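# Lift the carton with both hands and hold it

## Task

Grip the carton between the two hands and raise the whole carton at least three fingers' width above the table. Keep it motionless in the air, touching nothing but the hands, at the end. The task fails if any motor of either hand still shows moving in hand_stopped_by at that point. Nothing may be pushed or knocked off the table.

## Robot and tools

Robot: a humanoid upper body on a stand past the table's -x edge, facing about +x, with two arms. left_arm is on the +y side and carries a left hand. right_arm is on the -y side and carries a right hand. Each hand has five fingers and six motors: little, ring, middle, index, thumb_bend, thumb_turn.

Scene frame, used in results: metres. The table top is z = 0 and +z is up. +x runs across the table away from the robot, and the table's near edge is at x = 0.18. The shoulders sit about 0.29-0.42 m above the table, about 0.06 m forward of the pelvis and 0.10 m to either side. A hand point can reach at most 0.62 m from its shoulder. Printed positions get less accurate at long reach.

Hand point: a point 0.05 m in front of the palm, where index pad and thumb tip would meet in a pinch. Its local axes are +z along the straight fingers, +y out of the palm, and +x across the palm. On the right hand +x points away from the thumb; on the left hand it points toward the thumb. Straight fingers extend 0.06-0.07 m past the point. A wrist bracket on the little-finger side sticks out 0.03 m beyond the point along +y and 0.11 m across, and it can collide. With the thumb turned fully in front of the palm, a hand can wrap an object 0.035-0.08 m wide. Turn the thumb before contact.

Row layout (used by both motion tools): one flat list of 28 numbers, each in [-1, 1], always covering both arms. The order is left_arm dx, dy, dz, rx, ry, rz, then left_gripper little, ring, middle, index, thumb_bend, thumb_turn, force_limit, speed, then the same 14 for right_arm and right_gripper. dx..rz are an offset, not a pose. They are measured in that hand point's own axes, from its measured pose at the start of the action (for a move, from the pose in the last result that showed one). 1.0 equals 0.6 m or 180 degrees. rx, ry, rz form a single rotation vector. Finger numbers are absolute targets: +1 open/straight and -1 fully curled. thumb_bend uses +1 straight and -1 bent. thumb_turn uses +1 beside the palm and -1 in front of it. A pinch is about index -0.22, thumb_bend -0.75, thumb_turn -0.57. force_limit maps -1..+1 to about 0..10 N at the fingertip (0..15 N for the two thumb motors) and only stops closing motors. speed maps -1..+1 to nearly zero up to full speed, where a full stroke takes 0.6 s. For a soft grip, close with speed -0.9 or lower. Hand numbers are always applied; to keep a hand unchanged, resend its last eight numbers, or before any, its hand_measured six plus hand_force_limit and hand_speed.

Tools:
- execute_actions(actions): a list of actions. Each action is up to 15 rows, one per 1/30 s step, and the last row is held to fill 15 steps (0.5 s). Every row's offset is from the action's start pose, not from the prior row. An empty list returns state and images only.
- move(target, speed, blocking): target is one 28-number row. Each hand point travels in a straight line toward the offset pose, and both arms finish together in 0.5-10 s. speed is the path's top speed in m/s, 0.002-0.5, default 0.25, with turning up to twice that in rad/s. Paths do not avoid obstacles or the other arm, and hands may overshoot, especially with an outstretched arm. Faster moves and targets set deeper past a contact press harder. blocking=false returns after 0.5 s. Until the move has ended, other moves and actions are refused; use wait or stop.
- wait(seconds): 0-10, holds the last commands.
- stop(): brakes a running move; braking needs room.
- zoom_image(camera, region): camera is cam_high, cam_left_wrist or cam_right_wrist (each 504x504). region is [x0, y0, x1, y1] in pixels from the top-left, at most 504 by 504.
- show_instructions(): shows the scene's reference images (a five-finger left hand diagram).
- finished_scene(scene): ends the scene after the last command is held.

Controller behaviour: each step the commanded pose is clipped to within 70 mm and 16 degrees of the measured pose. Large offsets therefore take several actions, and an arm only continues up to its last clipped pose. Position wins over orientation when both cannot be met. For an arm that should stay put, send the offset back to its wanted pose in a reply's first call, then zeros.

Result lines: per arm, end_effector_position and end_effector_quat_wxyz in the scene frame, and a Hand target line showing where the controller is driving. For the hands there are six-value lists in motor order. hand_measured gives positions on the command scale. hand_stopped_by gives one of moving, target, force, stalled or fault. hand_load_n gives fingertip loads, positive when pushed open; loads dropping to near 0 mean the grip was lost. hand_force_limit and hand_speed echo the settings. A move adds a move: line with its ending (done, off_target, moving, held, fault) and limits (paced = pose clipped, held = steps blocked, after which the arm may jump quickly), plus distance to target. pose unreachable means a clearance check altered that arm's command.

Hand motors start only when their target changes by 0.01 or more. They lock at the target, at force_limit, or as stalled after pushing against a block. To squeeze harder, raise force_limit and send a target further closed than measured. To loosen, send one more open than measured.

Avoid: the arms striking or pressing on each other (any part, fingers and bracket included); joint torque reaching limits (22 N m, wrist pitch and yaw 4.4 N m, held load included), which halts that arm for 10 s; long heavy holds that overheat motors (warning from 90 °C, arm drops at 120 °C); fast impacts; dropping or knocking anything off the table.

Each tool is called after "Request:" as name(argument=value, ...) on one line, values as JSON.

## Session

Request:
execute_actions(actions=[])

Scene clock: 0.00 s.
left_arm: end_effector_position=(+0.0861, +0.1745, +0.4782) hand_measured=(+1.000, +1.000, +1.000, +1.000, +1.000, +1.000) hand_load_n=(+0.0, +0.0, +0.0, +0.0, +0.0, +0.0) hand_stopped_by=(target, target, target, target, target, target) hand_force_limit=0.00 hand_speed=-0.80 end_effector_quat_wxyz=(-0.001, -0.004, -0.107, +0.994) | right_arm: end_effector_position=(+0.1596, -0.0890, +0.4898) hand_measured=(+1.000, +1.000, +1.000, +1.000, +1.000, +1.000) hand_load_n=(+0.0, +0.0, +0.0, +0.0, +0.0, +0.0) hand_stopped_by=(target, target, target, target, target, target) hand_force_limit=0.00 hand_speed=-0.80 end_effector_quat_wxyz=(+0.988, -0.108, -0.007, +0.108)
Joint positions: left_arm=[-0.078  0.524  0.287 -0.614 -0.718 -1.053 -0.329] | right_arm=[-0.18  -0.406 -0.257 -0.552  0.469 -1.008  0.172]
Joint velocities: left_arm=[-0.005 -0.006  0.023  0.003  0.009  0.     0.   ] | right_arm=[ 0.002  0.003  0.    -0.002  0.002  0.     0.   ]
Motor temperatures (°C, as the motors report them): left_arm=[34 28 34 36 29 23 21] | right_arm=[34 40 27 32 27 20 25]
Hand target (left_arm): +0.086, +0.174, +0.478; -0.001, -0.004, -0.107, +0.994
Hand target (right_arm): +0.160, -0.089, +0.490; +0.988, -0.108, -0.007, +0.108

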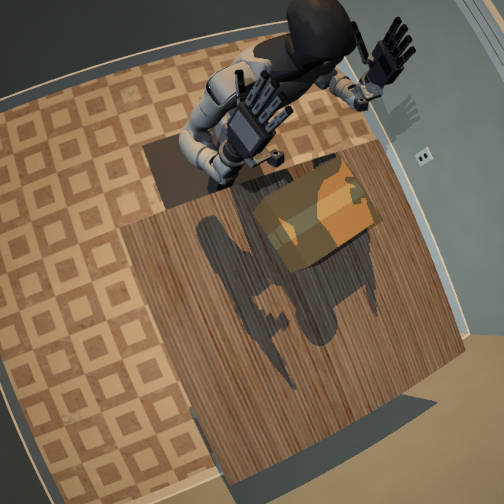

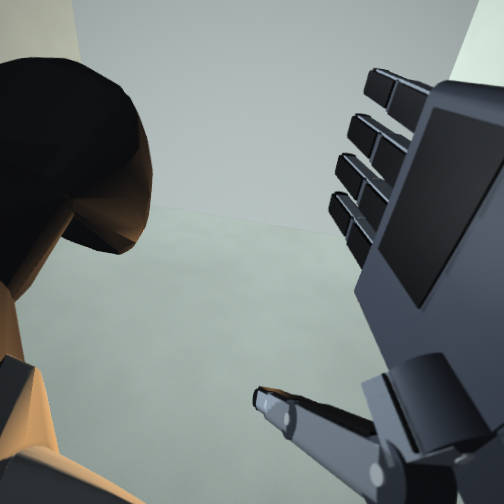

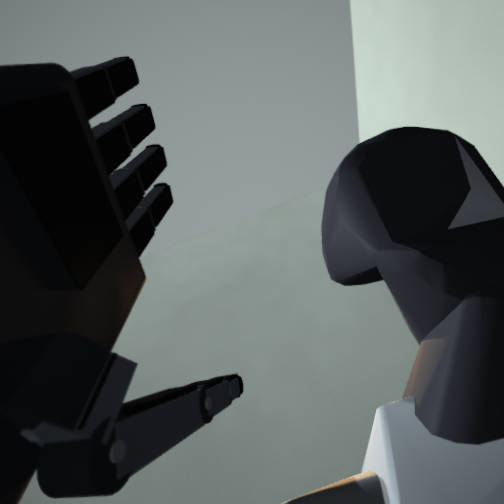

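Request:
zoom_image(camera="cam_high", region=[230, 130, 400, 300])

Region (230, 130, 400, 300) of cam_high's 504x504 image, scaled by 2.965, with more detail than that image has.

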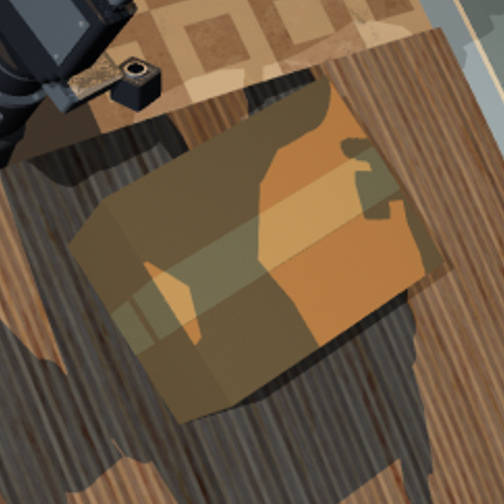

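Request:
move(target=[-0.449,0.035,-0.5525,0.0865,-0.697,-0.0496,1,1,1,1,1,1,0,-0.8,0.402,0.098,-0.558,0.042,0.6885,0.0735,1,1,1,1,1,1,0,-0.8], speed=0.4)

Request:
zoom_image(camera="cam_high", region=[220, 120, 400, 300])

Scene clock: 4.90 s.
left_arm: end_effector_position=(+0.3590, +0.2217, +0.1550) hand_measured=(+1.000, +1.000, +1.000, +1.000, +1.000, +1.000) hand_load_n=(+0.0, +0.0, +0.0, +0.0, +0.0, +0.0) hand_stopped_by=(target, target, target, target, target, target) hand_force_limit=0.00 hand_speed=-0.80 end_effector_quat_wxyz=(-0.024, +0.883, +0.063, +0.464) | right_arm: end_effector_position=(+0.3963, -0.0554, +0.1465) hand_measured=(+1.000, +1.000, +1.000, +1.000, +1.000, +1.000) hand_load_n=(+0.0, +0.0, +0.0, +0.0, +0.0, +0.0) hand_stopped_by=(target, target, target, target, target, target) hand_force_limit=0.00 hand_speed=-0.80 end_effector_quat_wxyz=(+0.461, -0.097, +0.882, +0.037)
Joint positions: left_arm=[-0.156  0.792  0.062 -0.484 -1.096  0.88   0.481] | right_arm=[-0.136 -0.502 -0.066 -0.545  0.802  0.996 -0.379]
Joint velocities: left_arm=[ 0.002 -0.009 -0.005 -0.003  0.002  0.005  0.   ] | right_arm=[-0.005  0.015  0.003  0.012  0.     0.003  0.   ]
Motor temperatures (°C, as the motors report them): left_arm=[34 28 34 36 29 23 21] | right_arm=[34 40 27 32 27 20 25]
Hand target (left_arm): +0.359, +0.221, +0.154; -0.022, +0.884, +0.065, +0.462
Hand target (right_arm): +0.397, -0.055, +0.146; +0.460, -0.095, +0.882, +0.038
Off the commanded pose (left_arm): 0.004 m, 1 deg.
Off the commanded pose (right_arm): 0.004 m, 1 deg.
move: off_target (left_arm, right_arm)

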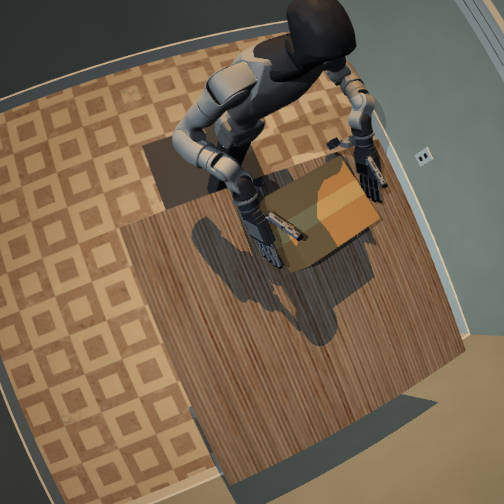

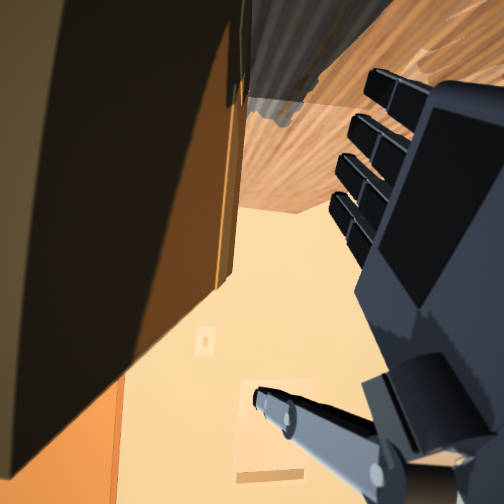

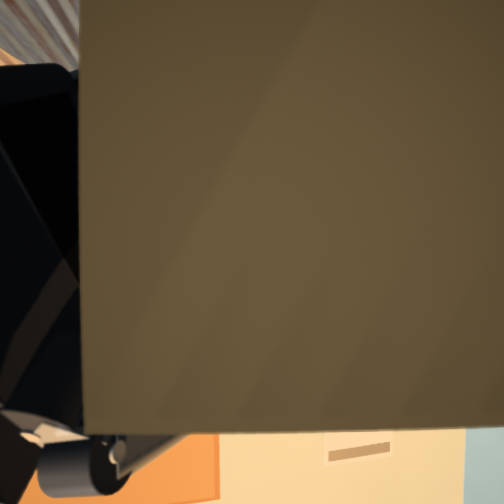

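Region (220, 120, 400, 300) of cam_high's 504x504 image, scaled by 2.800, with more detail than that image has.

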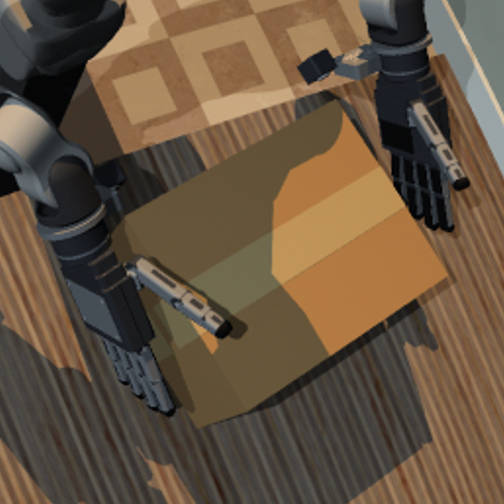

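Request:
move(target=[-0.006,0.155,-0.012,-0.03,0,0,1,1,1,1,1,1,0,-0.8,-0.002,0.118,-0.010,-0.037,0,0.010,1,1,1,1,1,1,0,-0.8], speed=0.09)

Request:
zoom_image(camera="cam_high", region=[220, 120, 400, 300])

Scene clock: 6.47 s.
left_arm: end_effector_position=(+0.3657, +0.1677, +0.1498) hand_measured=(+1.000, +1.000, +1.000, +1.000, +1.000, +1.000) hand_load_n=(+0.0, +0.0, +0.0, +0.0, +0.0, +0.0) hand_stopped_by=(target, target, target, target, target, target) hand_force_limit=0.00 hand_speed=-0.80 end_effector_quat_wxyz=(-0.040, +0.883, +0.072, +0.462) | right_arm: end_effector_position=(+0.3895, -0.0195, +0.1441) hand_measured=(+1.000, +1.000, +1.000, +1.000, +1.000, +1.000) hand_load_n=(+0.0, +0.0, +0.0, +0.0, +0.0, +0.0) hand_stopped_by=(target, target, target, target, target, target) hand_force_limit=0.00 hand_speed=-0.80 end_effector_quat_wxyz=(+0.461, -0.087, +0.882, +0.044)
Joint positions: left_arm=[-0.254  0.583 -0.122 -0.579 -1.078  0.952  0.811] | right_arm=[-0.172 -0.371  0.043 -0.584  0.776  1.024 -0.528]
Joint velocities: left_arm=[-0.011 -0.005 -0.012  0.003  0.006  0.     0.008] | right_arm=[-0.002  0.     0.011  0.005  0.006  0.    -0.004]
Motor temperatures (°C, as the motors report them): left_arm=[35 28 34 36 29 23 21] | right_arm=[34 40 27 33 27 20 25]
Hand target (left_arm): +0.361, +0.131, +0.155; +0.018, +0.886, +0.046, +0.462
Hand target (right_arm): +0.376, +0.011, +0.149; +0.452, -0.110, +0.880, +0.095
Off the commanded pose (left_arm): 0.040 m, 7 deg.
Off the commanded pose (right_arm): 0.035 m, 6 deg.
move: off_target (left_arm, right_arm)

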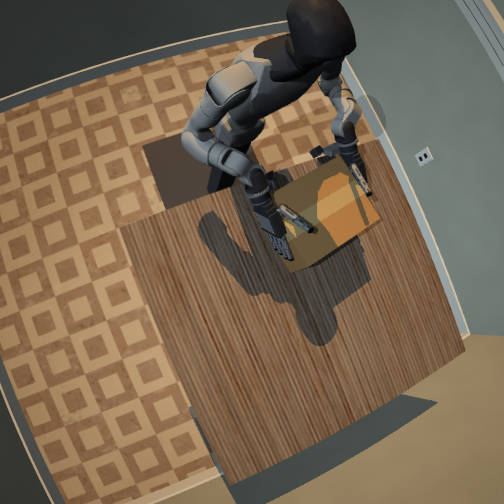

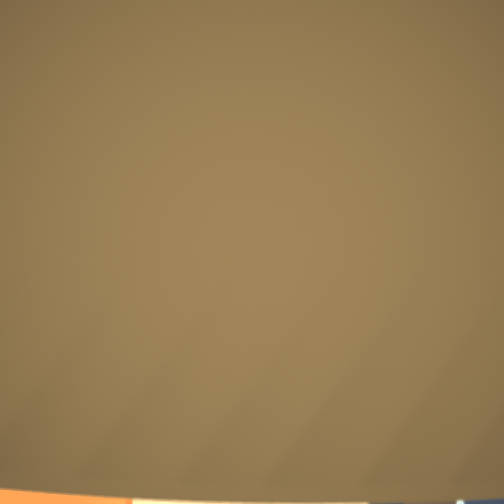

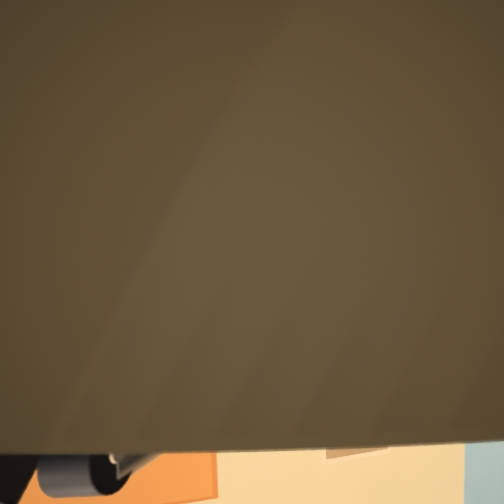

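Region (220, 120, 400, 300) of cam_high's 504x504 image, scaled by 2.800, with more detail than that image has.

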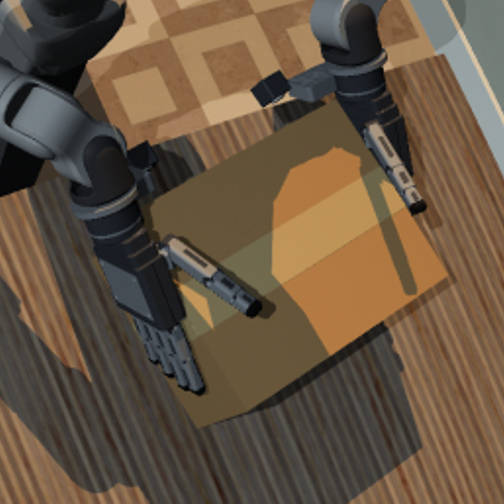

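Request:
execute_actions(actions=[[[-0.004,0.066,-0.019,-0.043,0,0,0.7,0.7,0.7,0.7,1,1,-0.9,-0.9,0,0.060,-0.013,-0.039,0,0,0.7,0.7,0.7,0.7,1,1,-0.9,-0.9],[-0.004,0.070,-0.020,-0.046,0,0,0.7,0.7,0.7,0.7,1,1,-0.9,-0.9,0,0.064,-0.014,-0.042,0,0,0.7,0.7,0.7,0.7,1,1,-0.9,-0.9],[-0.004,0.074,-0.021,-0.049,0,0,0.7,0.7,0.7,0.7,1,1,-0.9,-0.9,0,0.068,-0.015,-0.046,0,0,0.7,0.7,0.7,0.7,1,1,-0.9,-0.9],[-0.004,0.078,-0.022,-0.052,0,0,0.7,0.7,0.7,0.7,1,1,-0.9,-0.9,0,0.072,-0.016,-0.049,0,0,0.7,0.7,0.7,0.7,1,1,-0.9,-0.9],[-0.005,0.082,-0.023,-0.055,0,0,0.7,0.7,0.7,0.7,1,1,-0.9,-0.9,0,0.076,-0.017,-0.052,0,0,0.7,0.7,0.7,0.7,1,1,-0.9,-0.9],[-0.005,0.086,-0.024,-0.058,0,0,0.7,0.7,0.7,0.7,1,1,-0.9,-0.9,0,0.080,-0.018,-0.056,0,0,0.7,0.7,0.7,0.7,1,1,-0.9,-0.9],[-0.005,0.090,-0.026,-0.062,0,0,0.7,0.7,0.7,0.7,1,1,-0.9,-0.9,0,0.085,-0.019,-0.059,0,0,0.7,0.7,0.7,0.7,1,1,-0.9,-0.9],[-0.005,0.094,-0.027,-0.065,0,0,0.7,0.7,0.7,0.7,1,1,-0.9,-0.9,0,0.089,-0.020,-0.063,0,0,0.7,0.7,0.7,0.7,1,1,-0.9,-0.9],[-0.005,0.098,-0.028,-0.068,0,0,0.7,0.7,0.7,0.7,1,1,-0.9,-0.9,0,0.093,-0.021,-0.066,0,0,0.7,0.7,0.7,0.7,1,1,-0.9,-0.9]]])

Request:
wait(seconds=0.5)

Scene clock: 7.53 s.
left_arm: end_effector_position=(+0.3657, +0.1672, +0.1498) hand_measured=(+0.934, +0.934, +0.934, +0.934, +1.000, +1.000) hand_load_n=(+0.0, +0.0, +0.0, +0.0, +0.0, +0.0) hand_stopped_by=(moving, moving, moving, moving, target, target) hand_force_limit=-0.90 hand_speed=-0.90 end_effector_quat_wxyz=(-0.040, +0.880, +0.064, +0.468) | right_arm: end_effector_position=(+0.3894, -0.0191, +0.1441) hand_measured=(+0.934, +0.934, +0.934, +0.934, +1.000, +1.000) hand_load_n=(+0.0, +0.0, +0.0, +0.0, +0.0, +0.0) hand_stopped_by=(moving, moving, moving, moving, target, target) hand_force_limit=-0.90 hand_speed=-0.90 end_effector_quat_wxyz=(+0.464, -0.099, +0.879, +0.048)
Joint positions: left_arm=[-0.246  0.596 -0.134 -0.577 -1.048  0.93   0.776] | right_arm=[-0.17  -0.396  0.048 -0.574  0.762  1.005 -0.485]
Joint velocities: left_arm=[-0.002  0.    -0.002  0.003  0.011 -0.001 -0.007] | right_arm=[ 0.002  0.009 -0.006  0.    -0.014  0.     0.011]
Motor temperatures (°C, as the motors report them): left_arm=[35 28 34 36 29 23 22] | right_arm=[35 40 27 33 27 20 26]
Hand target (left_arm): +0.356, +0.110, +0.159; +0.054, +0.883, +0.023, +0.467
Hand target (right_arm): +0.366, +0.030, +0.154; +0.449, -0.135, +0.873, +0.135
Off the commanded pose (left_arm): 0.061 m, 12 deg.
Off the commanded pose (right_arm): 0.057 m, 11 deg.

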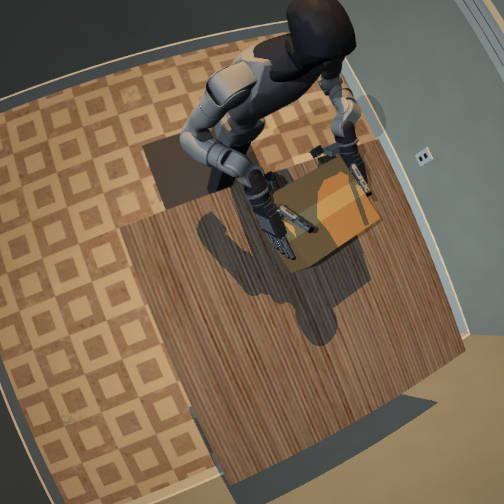

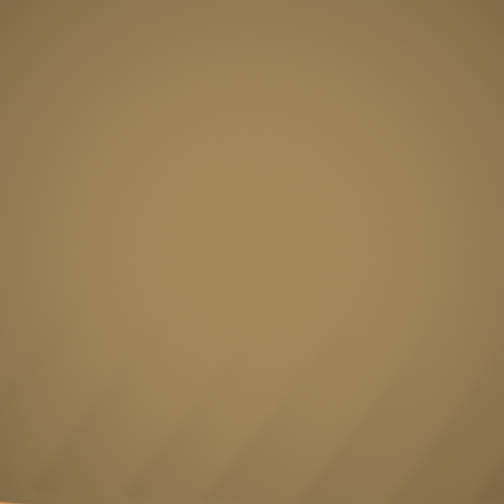

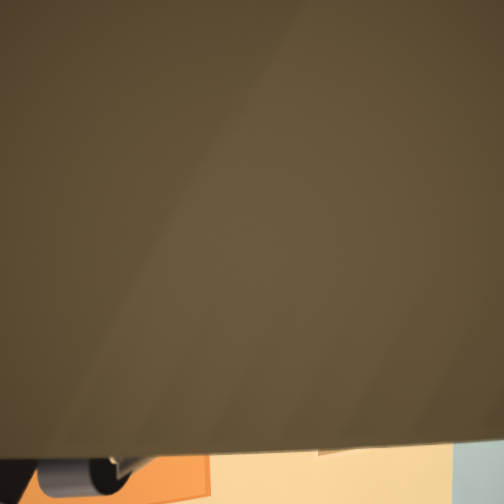

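Scene clock: 8.03 s.
left_arm: end_effector_position=(+0.3658, +0.1673, +0.1497) hand_measured=(+0.862, +0.884, +0.902, +0.900, +1.000, +1.000) hand_load_n=(+1.0, +1.0, +1.5, +0.5, +0.0, +0.0) hand_stopped_by=(force, force, force, force, target, target) hand_force_limit=-0.90 hand_speed=-0.90 end_effector_quat_wxyz=(-0.041, +0.880, +0.064, +0.468) | right_arm: end_effector_position=(+0.3895, -0.0192, +0.1440) hand_measured=(+0.856, +0.896, +0.918, +0.928, +1.000, +1.000) hand_load_n=(+2.0, +0.5, +1.5, +0.5, +0.0, +0.0) hand_stopped_by=(force, force, force, force, target, target) hand_force_limit=-0.90 hand_speed=-0.90 end_effector_quat_wxyz=(+0.464, -0.099, +0.879, +0.047)
Joint positions: left_arm=[-0.246  0.597 -0.135 -0.577 -1.045  0.93   0.776] | right_arm=[-0.171 -0.396  0.048 -0.574  0.76   1.005 -0.484]
Joint velocities: left_arm=[-0.005 -0.005 -0.018  0.     0.     0.     0.   ] | right_arm=[-0.014  0.012  0.    -0.008  0.014  0.     0.   ]
Motor temperatures (°C, as the motors report them): left_arm=[35 28 34 36 29 23 22] | right_arm=[35 40 27 33 27 20 27]
Hand target (left_arm): +0.356, +0.110, +0.159; +0.054, +0.883, +0.023, +0.467
Hand target (right_arm): +0.366, +0.030, +0.154; +0.449, -0.135, +0.873, +0.135
Off the commanded pose (left_arm): 0.061 m, 12 deg.
Off the commanded pose (right_arm): 0.057 m, 11 deg.
wait: 0.50 s; no rest

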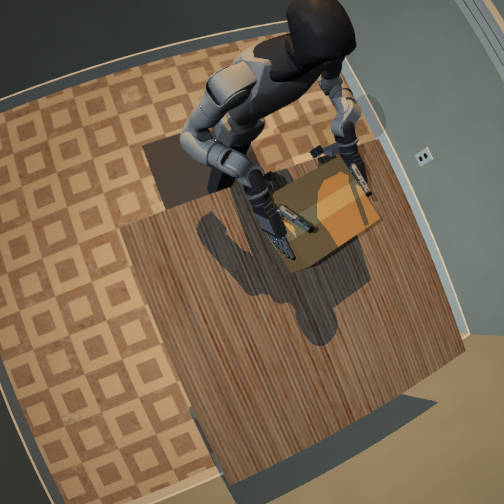

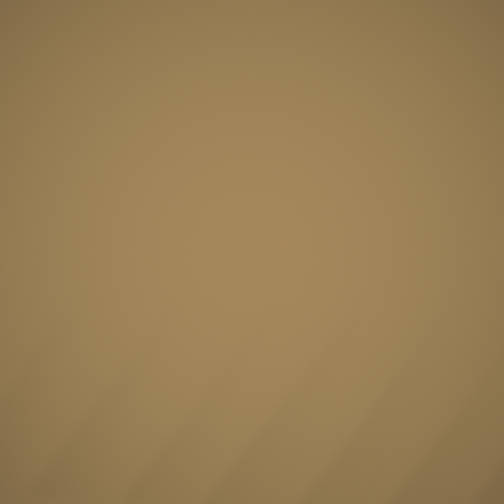

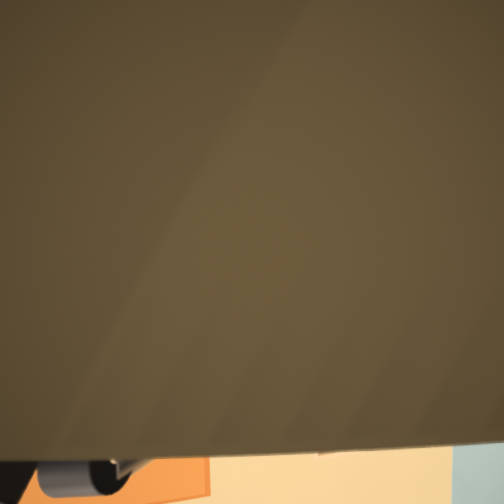

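Request:
execute_actions(actions=[[[-0.001,0.098,-0.027,-0.066,-0.003,-0.005,0.7,0.7,0.7,0.7,1,1,-0.9,-0.9,-0.004,0.094,-0.019,-0.062,0.001,0.006,0.7,0.7,0.7,0.7,1,1,-0.9,-0.9],[0.002,0.099,-0.028,-0.066,-0.002,-0.005,0.7,0.7,0.7,0.7,1,1,-0.9,-0.9,-0.007,0.095,-0.020,-0.062,0.0,0.006,0.7,0.7,0.7,0.7,1,1,-0.9,-0.9],[0.004,0.100,-0.029,-0.067,-0.001,-0.005,0.7,0.7,0.7,0.7,1,1,-0.9,-0.9,-0.009,0.096,-0.021,-0.063,-0.001,0.006,0.7,0.7,0.7,0.7,1,1,-0.9,-0.9],[0.007,0.101,-0.029,-0.067,0.0,-0.005,0.7,0.7,0.7,0.7,1,1,-0.9,-0.9,-0.012,0.097,-0.021,-0.063,-0.002,0.006,0.7,0.7,0.7,0.7,1,1,-0.9,-0.9],[0.009,0.101,-0.030,-0.067,0.002,-0.005,0.7,0.7,0.7,0.7,1,1,-0.9,-0.9,-0.014,0.097,-0.022,-0.063,-0.004,0.006,0.7,0.7,0.7,0.7,1,1,-0.9,-0.9],[0.011,0.101,-0.030,-0.067,0.003,-0.005,0.7,0.7,0.7,0.7,1,1,-0.9,-0.9,-0.016,0.097,-0.022,-0.063,-0.005,0.006,0.7,0.7,0.7,0.7,1,1,-0.9,-0.9],[0.014,0.101,-0.031,-0.067,0.004,-0.005,0.7,0.7,0.7,0.7,1,1,-0.9,-0.9,-0.019,0.097,-0.023,-0.063,-0.006,0.006,0.7,0.7,0.7,0.7,1,1,-0.9,-0.9],[0.016,0.101,-0.031,-0.067,0.005,-0.005,0.7,0.7,0.7,0.7,1,1,-0.9,-0.9,-0.021,0.097,-0.023,-0.063,-0.007,0.006,0.7,0.7,0.7,0.7,1,1,-0.9,-0.9],[0.019,0.101,-0.032,-0.067,0.006,-0.005,0.7,0.7,0.7,0.7,1,1,-0.9,-0.9,-0.024,0.097,-0.024,-0.063,-0.008,0.006,0.7,0.7,0.7,0.7,1,1,-0.9,-0.9],[0.021,0.101,-0.032,-0.067,0.007,-0.005,0.7,0.7,0.7,0.7,1,1,-0.9,-0.9,-0.026,0.097,-0.024,-0.063,-0.009,0.006,0.7,0.7,0.7,0.7,1,1,-0.9,-0.9],[0.023,0.101,-0.033,-0.067,0.008,-0.005,0.7,0.7,0.7,0.7,1,1,-0.9,-0.9,-0.028,0.097,-0.025,-0.063,-0.010,0.006,0.7,0.7,0.7,0.7,1,1,-0.9,-0.9],[0.026,0.101,-0.033,-0.067,0.010,-0.005,0.7,0.7,0.7,0.7,1,1,-0.9,-0.9,-0.031,0.097,-0.025,-0.063,-0.012,0.006,0.7,0.7,0.7,0.7,1,1,-0.9,-0.9],[0.028,0.101,-0.034,-0.067,0.011,-0.005,0.7,0.7,0.7,0.7,1,1,-0.9,-0.9,-0.033,0.097,-0.026,-0.063,-0.013,0.006,0.7,0.7,0.7,0.7,1,1,-0.9,-0.9],[0.031,0.101,-0.034,-0.067,0.012,-0.005,0.7,0.7,0.7,0.7,1,1,-0.9,-0.9,-0.036,0.097,-0.026,-0.063,-0.014,0.006,0.7,0.7,0.7,0.7,1,1,-0.9,-0.9],[0.033,0.101,-0.035,-0.067,0.013,-0.005,0.7,0.7,0.7,0.7,1,1,-0.9,-0.9,-0.038,0.097,-0.027,-0.063,-0.015,0.006,0.7,0.7,0.7,0.7,1,1,-0.9,-0.9]]])

Request:
wait(seconds=0.35)

Scene clock: 9.13 s.
left_arm: end_effector_position=(+0.3692, +0.1666, +0.1568) hand_measured=(+0.862, +0.884, +0.900, +0.900, +1.000, +1.000) hand_load_n=(+0.0, +0.0, +0.0, +0.5, +0.0, +0.0) hand_stopped_by=(force, force, force, force, target, target) hand_force_limit=-0.90 hand_speed=-0.90 end_effector_quat_wxyz=(-0.038, +0.876, +0.065, +0.476) | right_arm: end_effector_position=(+0.3905, -0.0200, +0.1437) hand_measured=(+0.856, +0.896, +0.918, +0.928, +1.000, +1.000) hand_load_n=(+0.0, +0.0, +0.5, +0.0, +0.0, +0.0) hand_stopped_by=(force, force, force, force, target, target) hand_force_limit=-0.90 hand_speed=-0.90 end_effector_quat_wxyz=(+0.461, -0.103, +0.881, +0.044)
Joint positions: left_arm=[-0.262  0.591 -0.124 -0.582 -1.052  0.938  0.779] | right_arm=[-0.184 -0.394  0.038 -0.573  0.759  1.032 -0.482]
Joint velocities: left_arm=[-0.302 -0.12   0.218 -0.284  0.005 -0.238  0.068] | right_arm=[ 0.002  0.003 -0.071 -0.04   0.002  0.052  0.   ]
Motor temperatures (°C, as the motors report them): left_arm=[35 29 34 37 29 23 24] | right_arm=[35 40 27 33 27 20 28]
Hand target (left_arm): +0.363, +0.110, +0.179; +0.054, +0.870, +0.019, +0.490
Hand target (right_arm): +0.372, +0.033, +0.173; +0.472, -0.138, +0.860, +0.140
Off the commanded pose (left_arm): 0.064 m, 12 deg.
Off the commanded pose (right_arm): 0.066 m, 12 deg.

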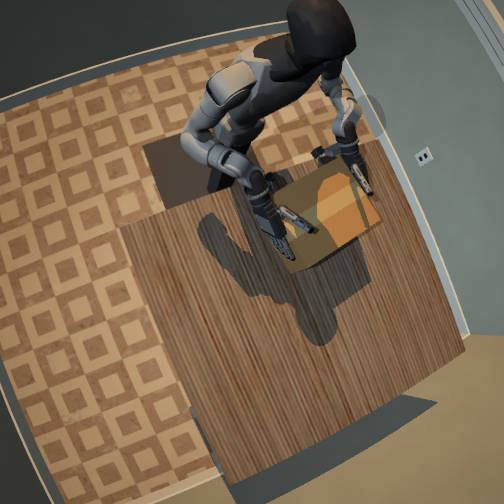

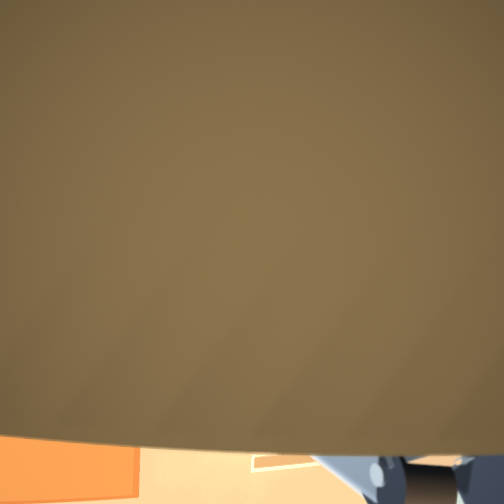

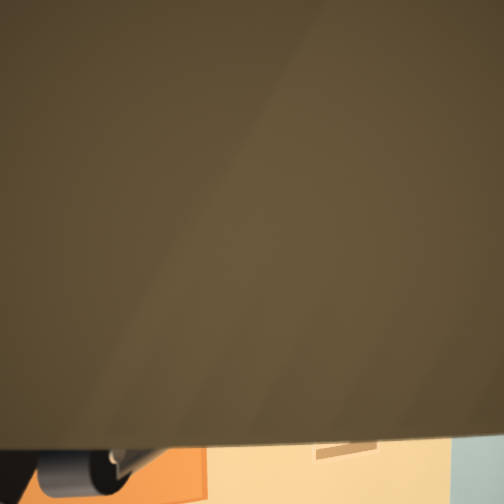

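Scene clock: 9.50 s.
left_arm: end_effector_position=(+0.3786, +0.1655, +0.1821) hand_measured=(+0.862, +0.884, +0.902, +0.900, +1.000, +1.000) hand_load_n=(+2.5, +3.0, +1.0, +0.0, +0.0, +0.0) hand_stopped_by=(force, force, force, force, target, target) hand_force_limit=-0.90 hand_speed=-0.90 end_effector_quat_wxyz=(-0.035, +0.858, +0.065, +0.508) | right_arm: end_effector_position=(+0.3962, -0.0213, +0.1522) hand_measured=(+0.856, +0.896, +0.918, +0.928, +1.000, +1.000) hand_load_n=(+2.0, +1.0, +3.5, +3.0, +0.0, +0.0) hand_stopped_by=(force, force, force, force, target, target) hand_force_limit=-0.90 hand_speed=-0.90 end_effector_quat_wxyz=(+0.473, -0.098, +0.875, +0.042)
Joint positions: left_arm=[-0.3    0.59  -0.109 -0.606 -1.049  0.926  0.78 ] | right_arm=[-0.198 -0.391  0.026 -0.578  0.756  1.029 -0.486]
Joint velocities: left_arm=[-0.005 -0.002 -0.012 -0.003  0.028  0.002  0.005] | right_arm=[-0.014 -0.009 -0.005 -0.003  0.003  0.     0.   ]
Motor temperatures (°C, as the motors report them): left_arm=[35 29 34 37 29 23 24] | right_arm=[35 40 27 33 27 21 29]
Hand target (left_arm): +0.363, +0.110, +0.179; +0.054, +0.870, +0.019, +0.490
Hand target (right_arm): +0.372, +0.033, +0.173; +0.472, -0.138, +0.860, +0.140
Off the commanded pose (left_arm): 0.060 m, 12 deg.
Off the commanded pose (right_arm): 0.065 m, 12 deg.
wait: 0.37 s; no rest

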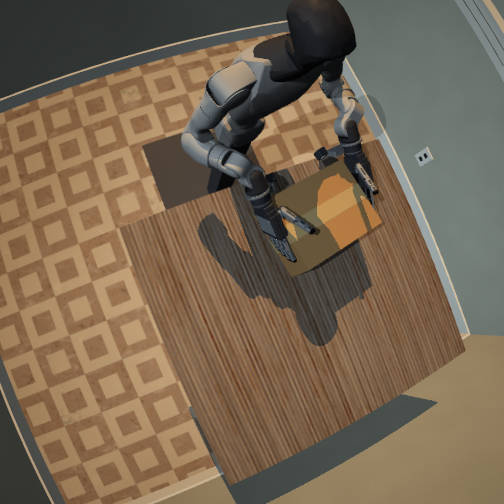

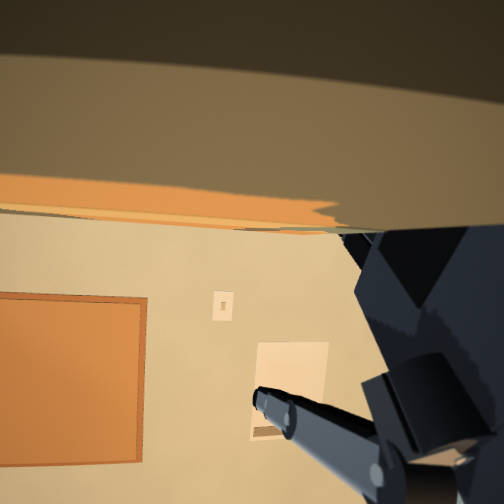

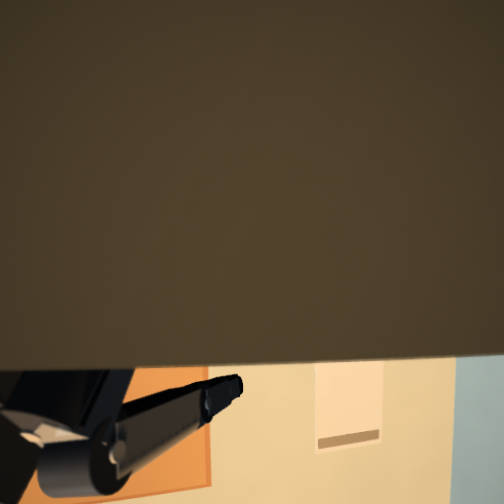

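Request:
move(target=[-0.037,-0.0165,0.005,-0.002,-0.035,-0.002,1,1,1,1,1,1,-0.9,-0.3,-0.003,-0.0115,-0.005,-0.005,0.009,0.010,1,1,1,1,1,1,-0.9,-0.3], speed=0.1)

Scene clock: 13.73 s.
left_arm: end_effector_position=(+0.3698, +0.1733, +0.1629) hand_measured=(+1.000, +1.000, +1.000, +1.000, +1.000, +1.000) hand_load_n=(+0.0, +0.0, +0.0, +0.0, +0.0, +0.0) hand_stopped_by=(target, target, target, target, target, target) hand_force_limit=-0.90 hand_speed=-0.30 end_effector_quat_wxyz=(-0.027, +0.883, +0.068, +0.464) | right_arm: end_effector_position=(+0.3960, -0.0290, +0.1541) hand_measured=(+1.000, +1.000, +1.000, +1.000, +1.000, +1.000) hand_load_n=(+0.0, +0.0, +0.0, +0.0, +0.0, +0.0) hand_stopped_by=(target, target, target, target, target, target) hand_force_limit=-0.90 hand_speed=-0.30 end_effector_quat_wxyz=(+0.458, -0.088, +0.883, +0.052)
Joint positions: left_arm=[-0.292  0.604 -0.043 -0.574 -1.151  1.017  0.786] | right_arm=[-0.205 -0.393 -0.048 -0.583  0.821  1.094 -0.478]
Joint velocities: left_arm=[-0.005 -0.008 -0.002 -0.005  0.012  0.007  0.   ] | right_arm=[ 0.     0.009  0.009 -0.002  0.     0.003  0.001]
Motor temperatures (°C, as the motors report them): left_arm=[36 29 34 37 30 23 27] | right_arm=[36 40 28 34 28 21 33]
Hand target (left_arm): +0.369, +0.174, +0.162; -0.027, +0.884, +0.069, +0.461
Hand target (right_arm): +0.396, -0.028, +0.156; +0.459, -0.089, +0.882, +0.055
Off the commanded pose (left_arm): 0.002 m, 0 deg.
Off the commanded pose (right_arm): 0.002 m, 0 deg.
move: done

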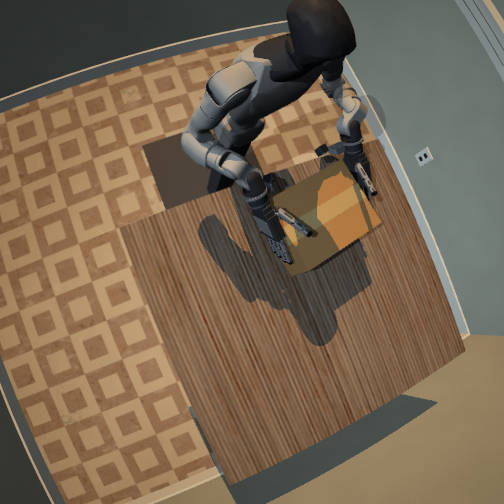

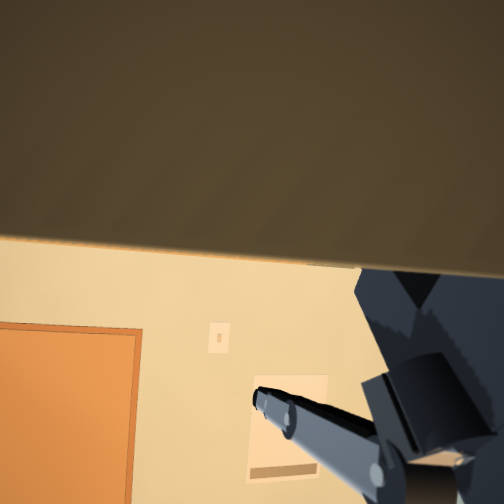

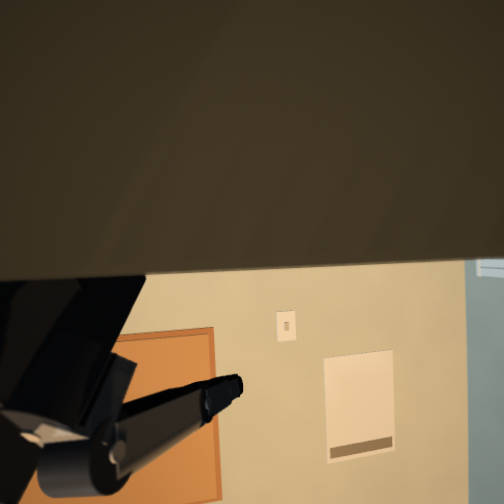

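Request:
execute_actions(actions=[])

Scene clock: 14.23 s.
left_arm: end_effector_position=(+0.3698, +0.1734, +0.1628) hand_measured=(+1.000, +1.000, +1.000, +1.000, +1.000, +1.000) hand_load_n=(+0.0, +0.0, +0.0, +0.0, +0.0, +0.0) hand_stopped_by=(target, target, target, target, target, target) hand_force_limit=-0.90 hand_speed=-0.30 end_effector_quat_wxyz=(-0.027, +0.883, +0.068, +0.463) | right_arm: end_effector_position=(+0.3960, -0.0290, +0.1541) hand_measured=(+1.000, +1.000, +1.000, +1.000, +1.000, +1.000) hand_load_n=(+0.0, +0.0, +0.0, +0.0, +0.0, +0.0) hand_stopped_by=(target, target, target, target, target, target) hand_force_limit=-0.90 hand_speed=-0.30 end_effector_quat_wxyz=(+0.458, -0.088, +0.883, +0.052)
Joint positions: left_arm=[-0.292  0.604 -0.043 -0.574 -1.151  1.018  0.786] | right_arm=[-0.205 -0.393 -0.048 -0.584  0.821  1.095 -0.478]
Joint velocities: left_arm=[-0.008 -0.008 -0.009  0.005 -0.006  0.     0.   ] | right_arm=[-0.005  0.005 -0.008 -0.006 -0.011  0.     0.   ]
Motor temperatures (°C, as the motors report them): left_arm=[36 29 34 37 30 23 27] | right_arm=[36 40 28 34 28 21 33]
Hand target (left_arm): +0.369, +0.174, +0.162; -0.027, +0.884, +0.069, +0.461
Hand target (right_arm): +0.396, -0.028, +0.156; +0.459, -0.089, +0.882, +0.055
Off the commanded pose (left_arm): 0.002 m, 0 deg.
Off the commanded pose (right_arm): 0.002 m, 0 deg.

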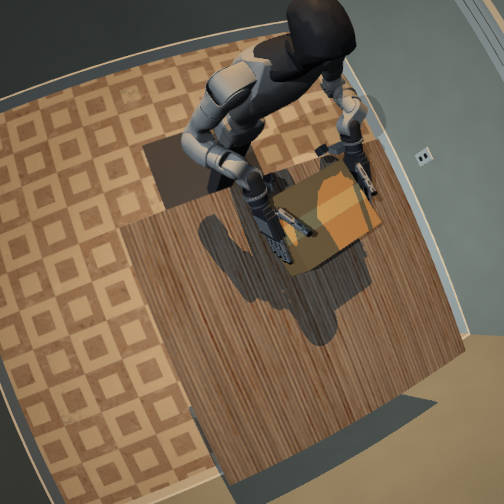

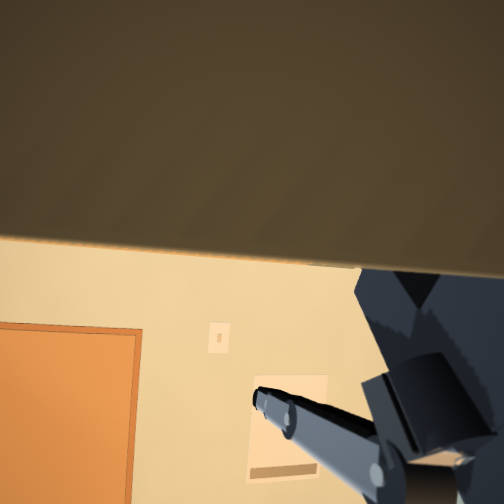

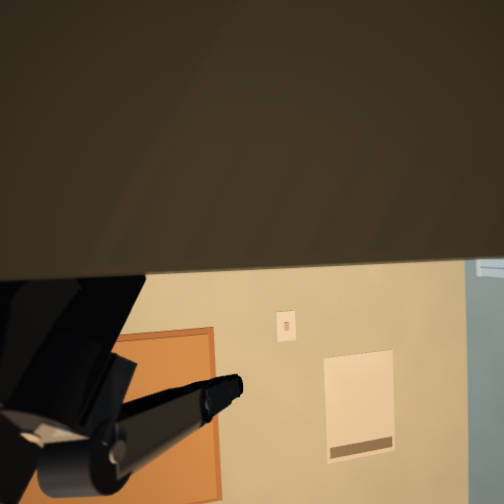

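Request:
move(target=[-0.005,0.115,-0.028,-0.066,0,-0.005,1,1,1,1,1,1,-0.9,-0.3,0,0.112,-0.020,-0.063,0,0.006,1,1,1,1,1,1,-0.9,-0.3], speed=0.08)

Scene clock: 15.93 s.
left_arm: end_effector_position=(+0.3702, +0.1652, +0.1616) hand_measured=(+1.000, +1.000, +1.000, +1.000, +1.000, +1.000) hand_load_n=(+0.0, +0.0, +0.0, +0.0, +0.0, +0.0) hand_stopped_by=(target, target, target, target, target, target) hand_force_limit=-0.90 hand_speed=-0.30 end_effector_quat_wxyz=(-0.029, +0.881, +0.069, +0.467) | right_arm: end_effector_position=(+0.3941, -0.0201, +0.1531) hand_measured=(+1.000, +1.000, +1.000, +1.000, +1.000, +1.000) hand_load_n=(+0.0, +0.0, +0.0, +0.0, +0.0, +0.0) hand_stopped_by=(target, target, target, target, target, target) hand_force_limit=-0.90 hand_speed=-0.30 end_effector_quat_wxyz=(+0.460, -0.087, +0.882, +0.055)
Joint positions: left_arm=[-0.292  0.562 -0.074 -0.588 -1.113  1.015  0.811] | right_arm=[-0.208 -0.355 -0.02  -0.591  0.79   1.093 -0.494]
Joint velocities: left_arm=[ 0.    -0.017 -0.005  0.002  0.014  0.     0.   ] | right_arm=[-0.002  0.011 -0.003 -0.005 -0.006  0.     0.   ]
Motor temperatures (°C, as the motors report them): left_arm=[36 29 34 37 30 23 27] | right_arm=[37 40 28 34 28 21 33]
Hand target (left_arm): +0.360, +0.107, +0.173; +0.068, +0.881, +0.027, +0.467
Hand target (right_arm): +0.370, +0.031, +0.164; +0.447, -0.125, +0.874, +0.143
Off the commanded pose (left_arm): 0.063 m, 12 deg.
Off the commanded pose (right_arm): 0.060 m, 11 deg.
move: off_target (left_arm, right_arm)

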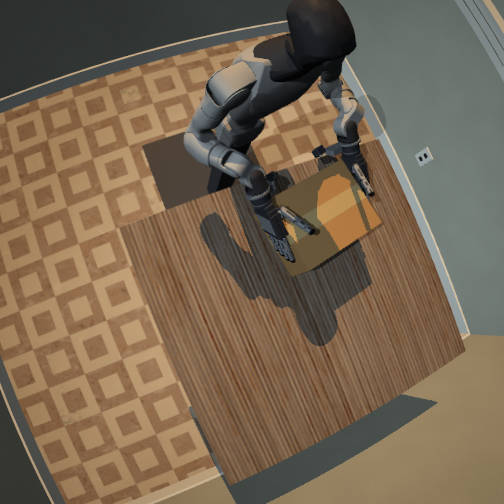

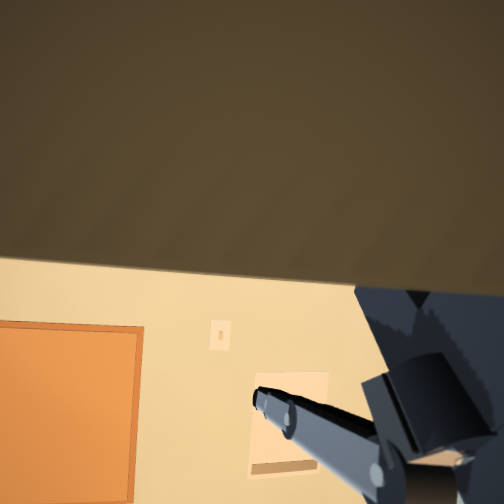

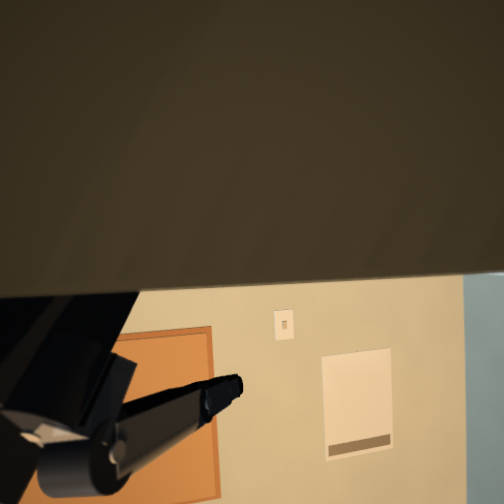

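Request:
execute_actions(actions=[[[-0.002,0.102,-0.028,-0.067,0,-0.005,0.7,0.7,0.7,0.7,1,1,-0.9,-0.9,-0.002,0.099,-0.021,-0.062,0,0.006,0.7,0.7,0.7,0.7,1,1,-0.9,-0.9]]])

Request:
wait(seconds=0.5)

Scene clock: 16.73 s.
left_arm: end_effector_position=(+0.3704, +0.1653, +0.1616) hand_measured=(+0.934, +0.934, +0.934, +0.934, +1.000, +1.000) hand_load_n=(+0.0, +0.0, +0.0, +0.0, +0.0, +0.0) hand_stopped_by=(moving, moving, moving, moving, target, target) hand_force_limit=-0.90 hand_speed=-0.90 end_effector_quat_wxyz=(-0.032, +0.879, +0.069, +0.471) | right_arm: end_effector_position=(+0.3945, -0.0203, +0.1530) hand_measured=(+0.934, +0.934, +0.934, +0.934, +1.000, +1.000) hand_load_n=(+0.0, +0.0, +0.5, +0.5, +0.0, +0.0) hand_stopped_by=(moving, moving, force, moving, target, target) hand_force_limit=-0.90 hand_speed=-0.90 end_effector_quat_wxyz=(+0.462, -0.085, +0.881, +0.052)
Joint positions: left_arm=[-0.286  0.56  -0.082 -0.591 -1.092  1.003  0.806] | right_arm=[-0.205 -0.345 -0.017 -0.594  0.775  1.092 -0.494]
Joint velocities: left_arm=[-0.002  0.012  0.006 -0.002 -0.003  0.    -0.003] | right_arm=[ 0.012  0.003  0.012 -0.002 -0.028  0.     0.   ]
Motor temperatures (°C, as the motors report them): left_arm=[36 29 34 38 30 23 28] | right_arm=[37 40 28 35 28 21 34]
Hand target (left_arm): +0.360, +0.106, +0.173; +0.067, +0.879, +0.027, +0.471
Hand target (right_arm): +0.370, +0.032, +0.165; +0.449, -0.124, +0.873, +0.144
Off the commanded pose (left_arm): 0.064 m, 12 deg.
Off the commanded pose (right_arm): 0.061 m, 12 deg.

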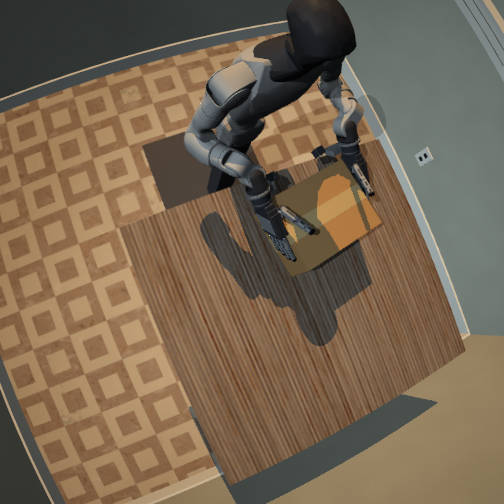

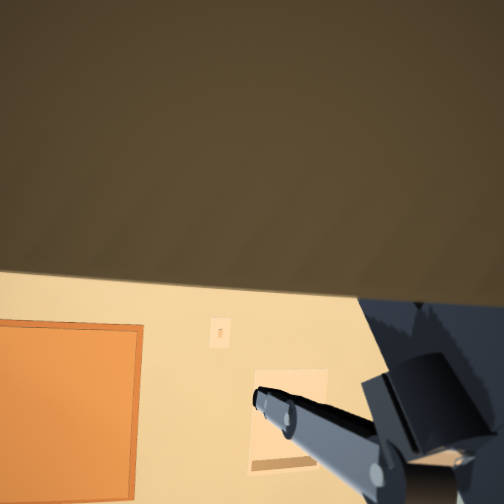

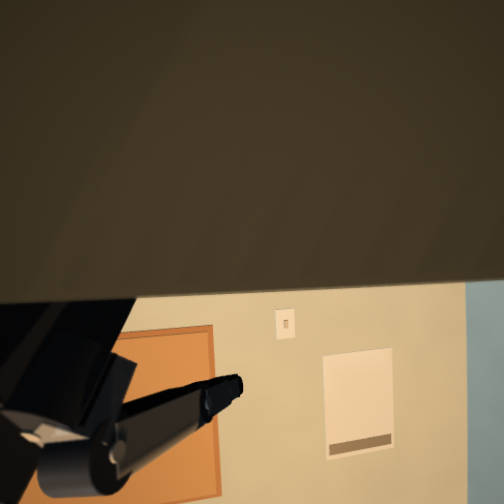

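Scene clock: 17.23 s.
left_arm: end_effector_position=(+0.3704, +0.1654, +0.1615) hand_measured=(+0.884, +0.900, +0.912, +0.900, +1.000, +1.000) hand_load_n=(+1.5, +0.5, +0.5, +1.0, +0.0, +0.0) hand_stopped_by=(force, force, force, force, target, target) hand_force_limit=-0.90 hand_speed=-0.90 end_effector_quat_wxyz=(-0.033, +0.879, +0.069, +0.471) | right_arm: end_effector_position=(+0.3946, -0.0203, +0.1529) hand_measured=(+0.890, +0.912, +0.934, +0.928, +1.000, +1.000) hand_load_n=(+1.0, +1.0, +0.0, +1.0, +0.0, +0.0) hand_stopped_by=(force, force, force, force, target, target) hand_force_limit=-0.90 hand_speed=-0.90 end_effector_quat_wxyz=(+0.462, -0.085, +0.881, +0.051)
Joint positions: left_arm=[-0.286  0.56  -0.083 -0.592 -1.09   1.003  0.806] | right_arm=[-0.205 -0.344 -0.017 -0.594  0.772  1.092 -0.494]
Joint velocities: left_arm=[ 0.     0.     0.003 -0.002  0.     0.     0.   ] | right_arm=[ 0.    -0.008  0.005 -0.008  0.009  0.     0.   ]
Motor temperatures (°C, as the motors report them): left_arm=[36 29 34 38 30 23 28] | right_arm=[37 40 28 35 28 21 34]
Hand target (left_arm): +0.360, +0.106, +0.173; +0.067, +0.879, +0.027, +0.471
Hand target (right_arm): +0.370, +0.032, +0.165; +0.449, -0.124, +0.873, +0.144
Off the commanded pose (left_arm): 0.064 m, 12 deg.
Off the commanded pose (right_arm): 0.061 m, 12 deg.
wait: 0.50 s; at rest by 0.43 s

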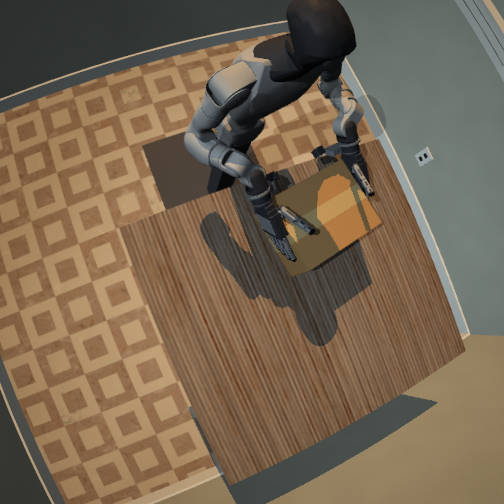

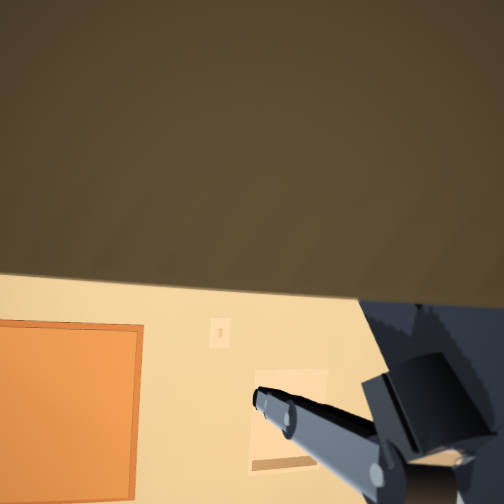

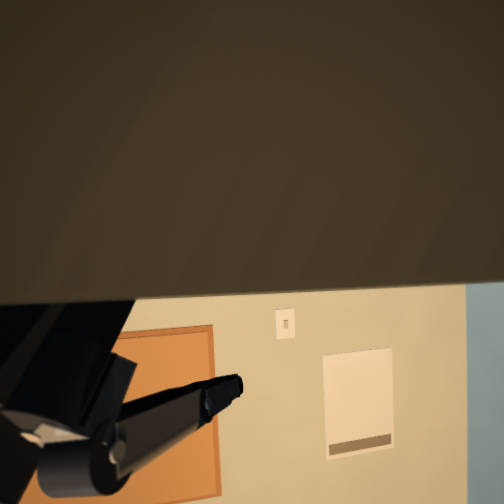

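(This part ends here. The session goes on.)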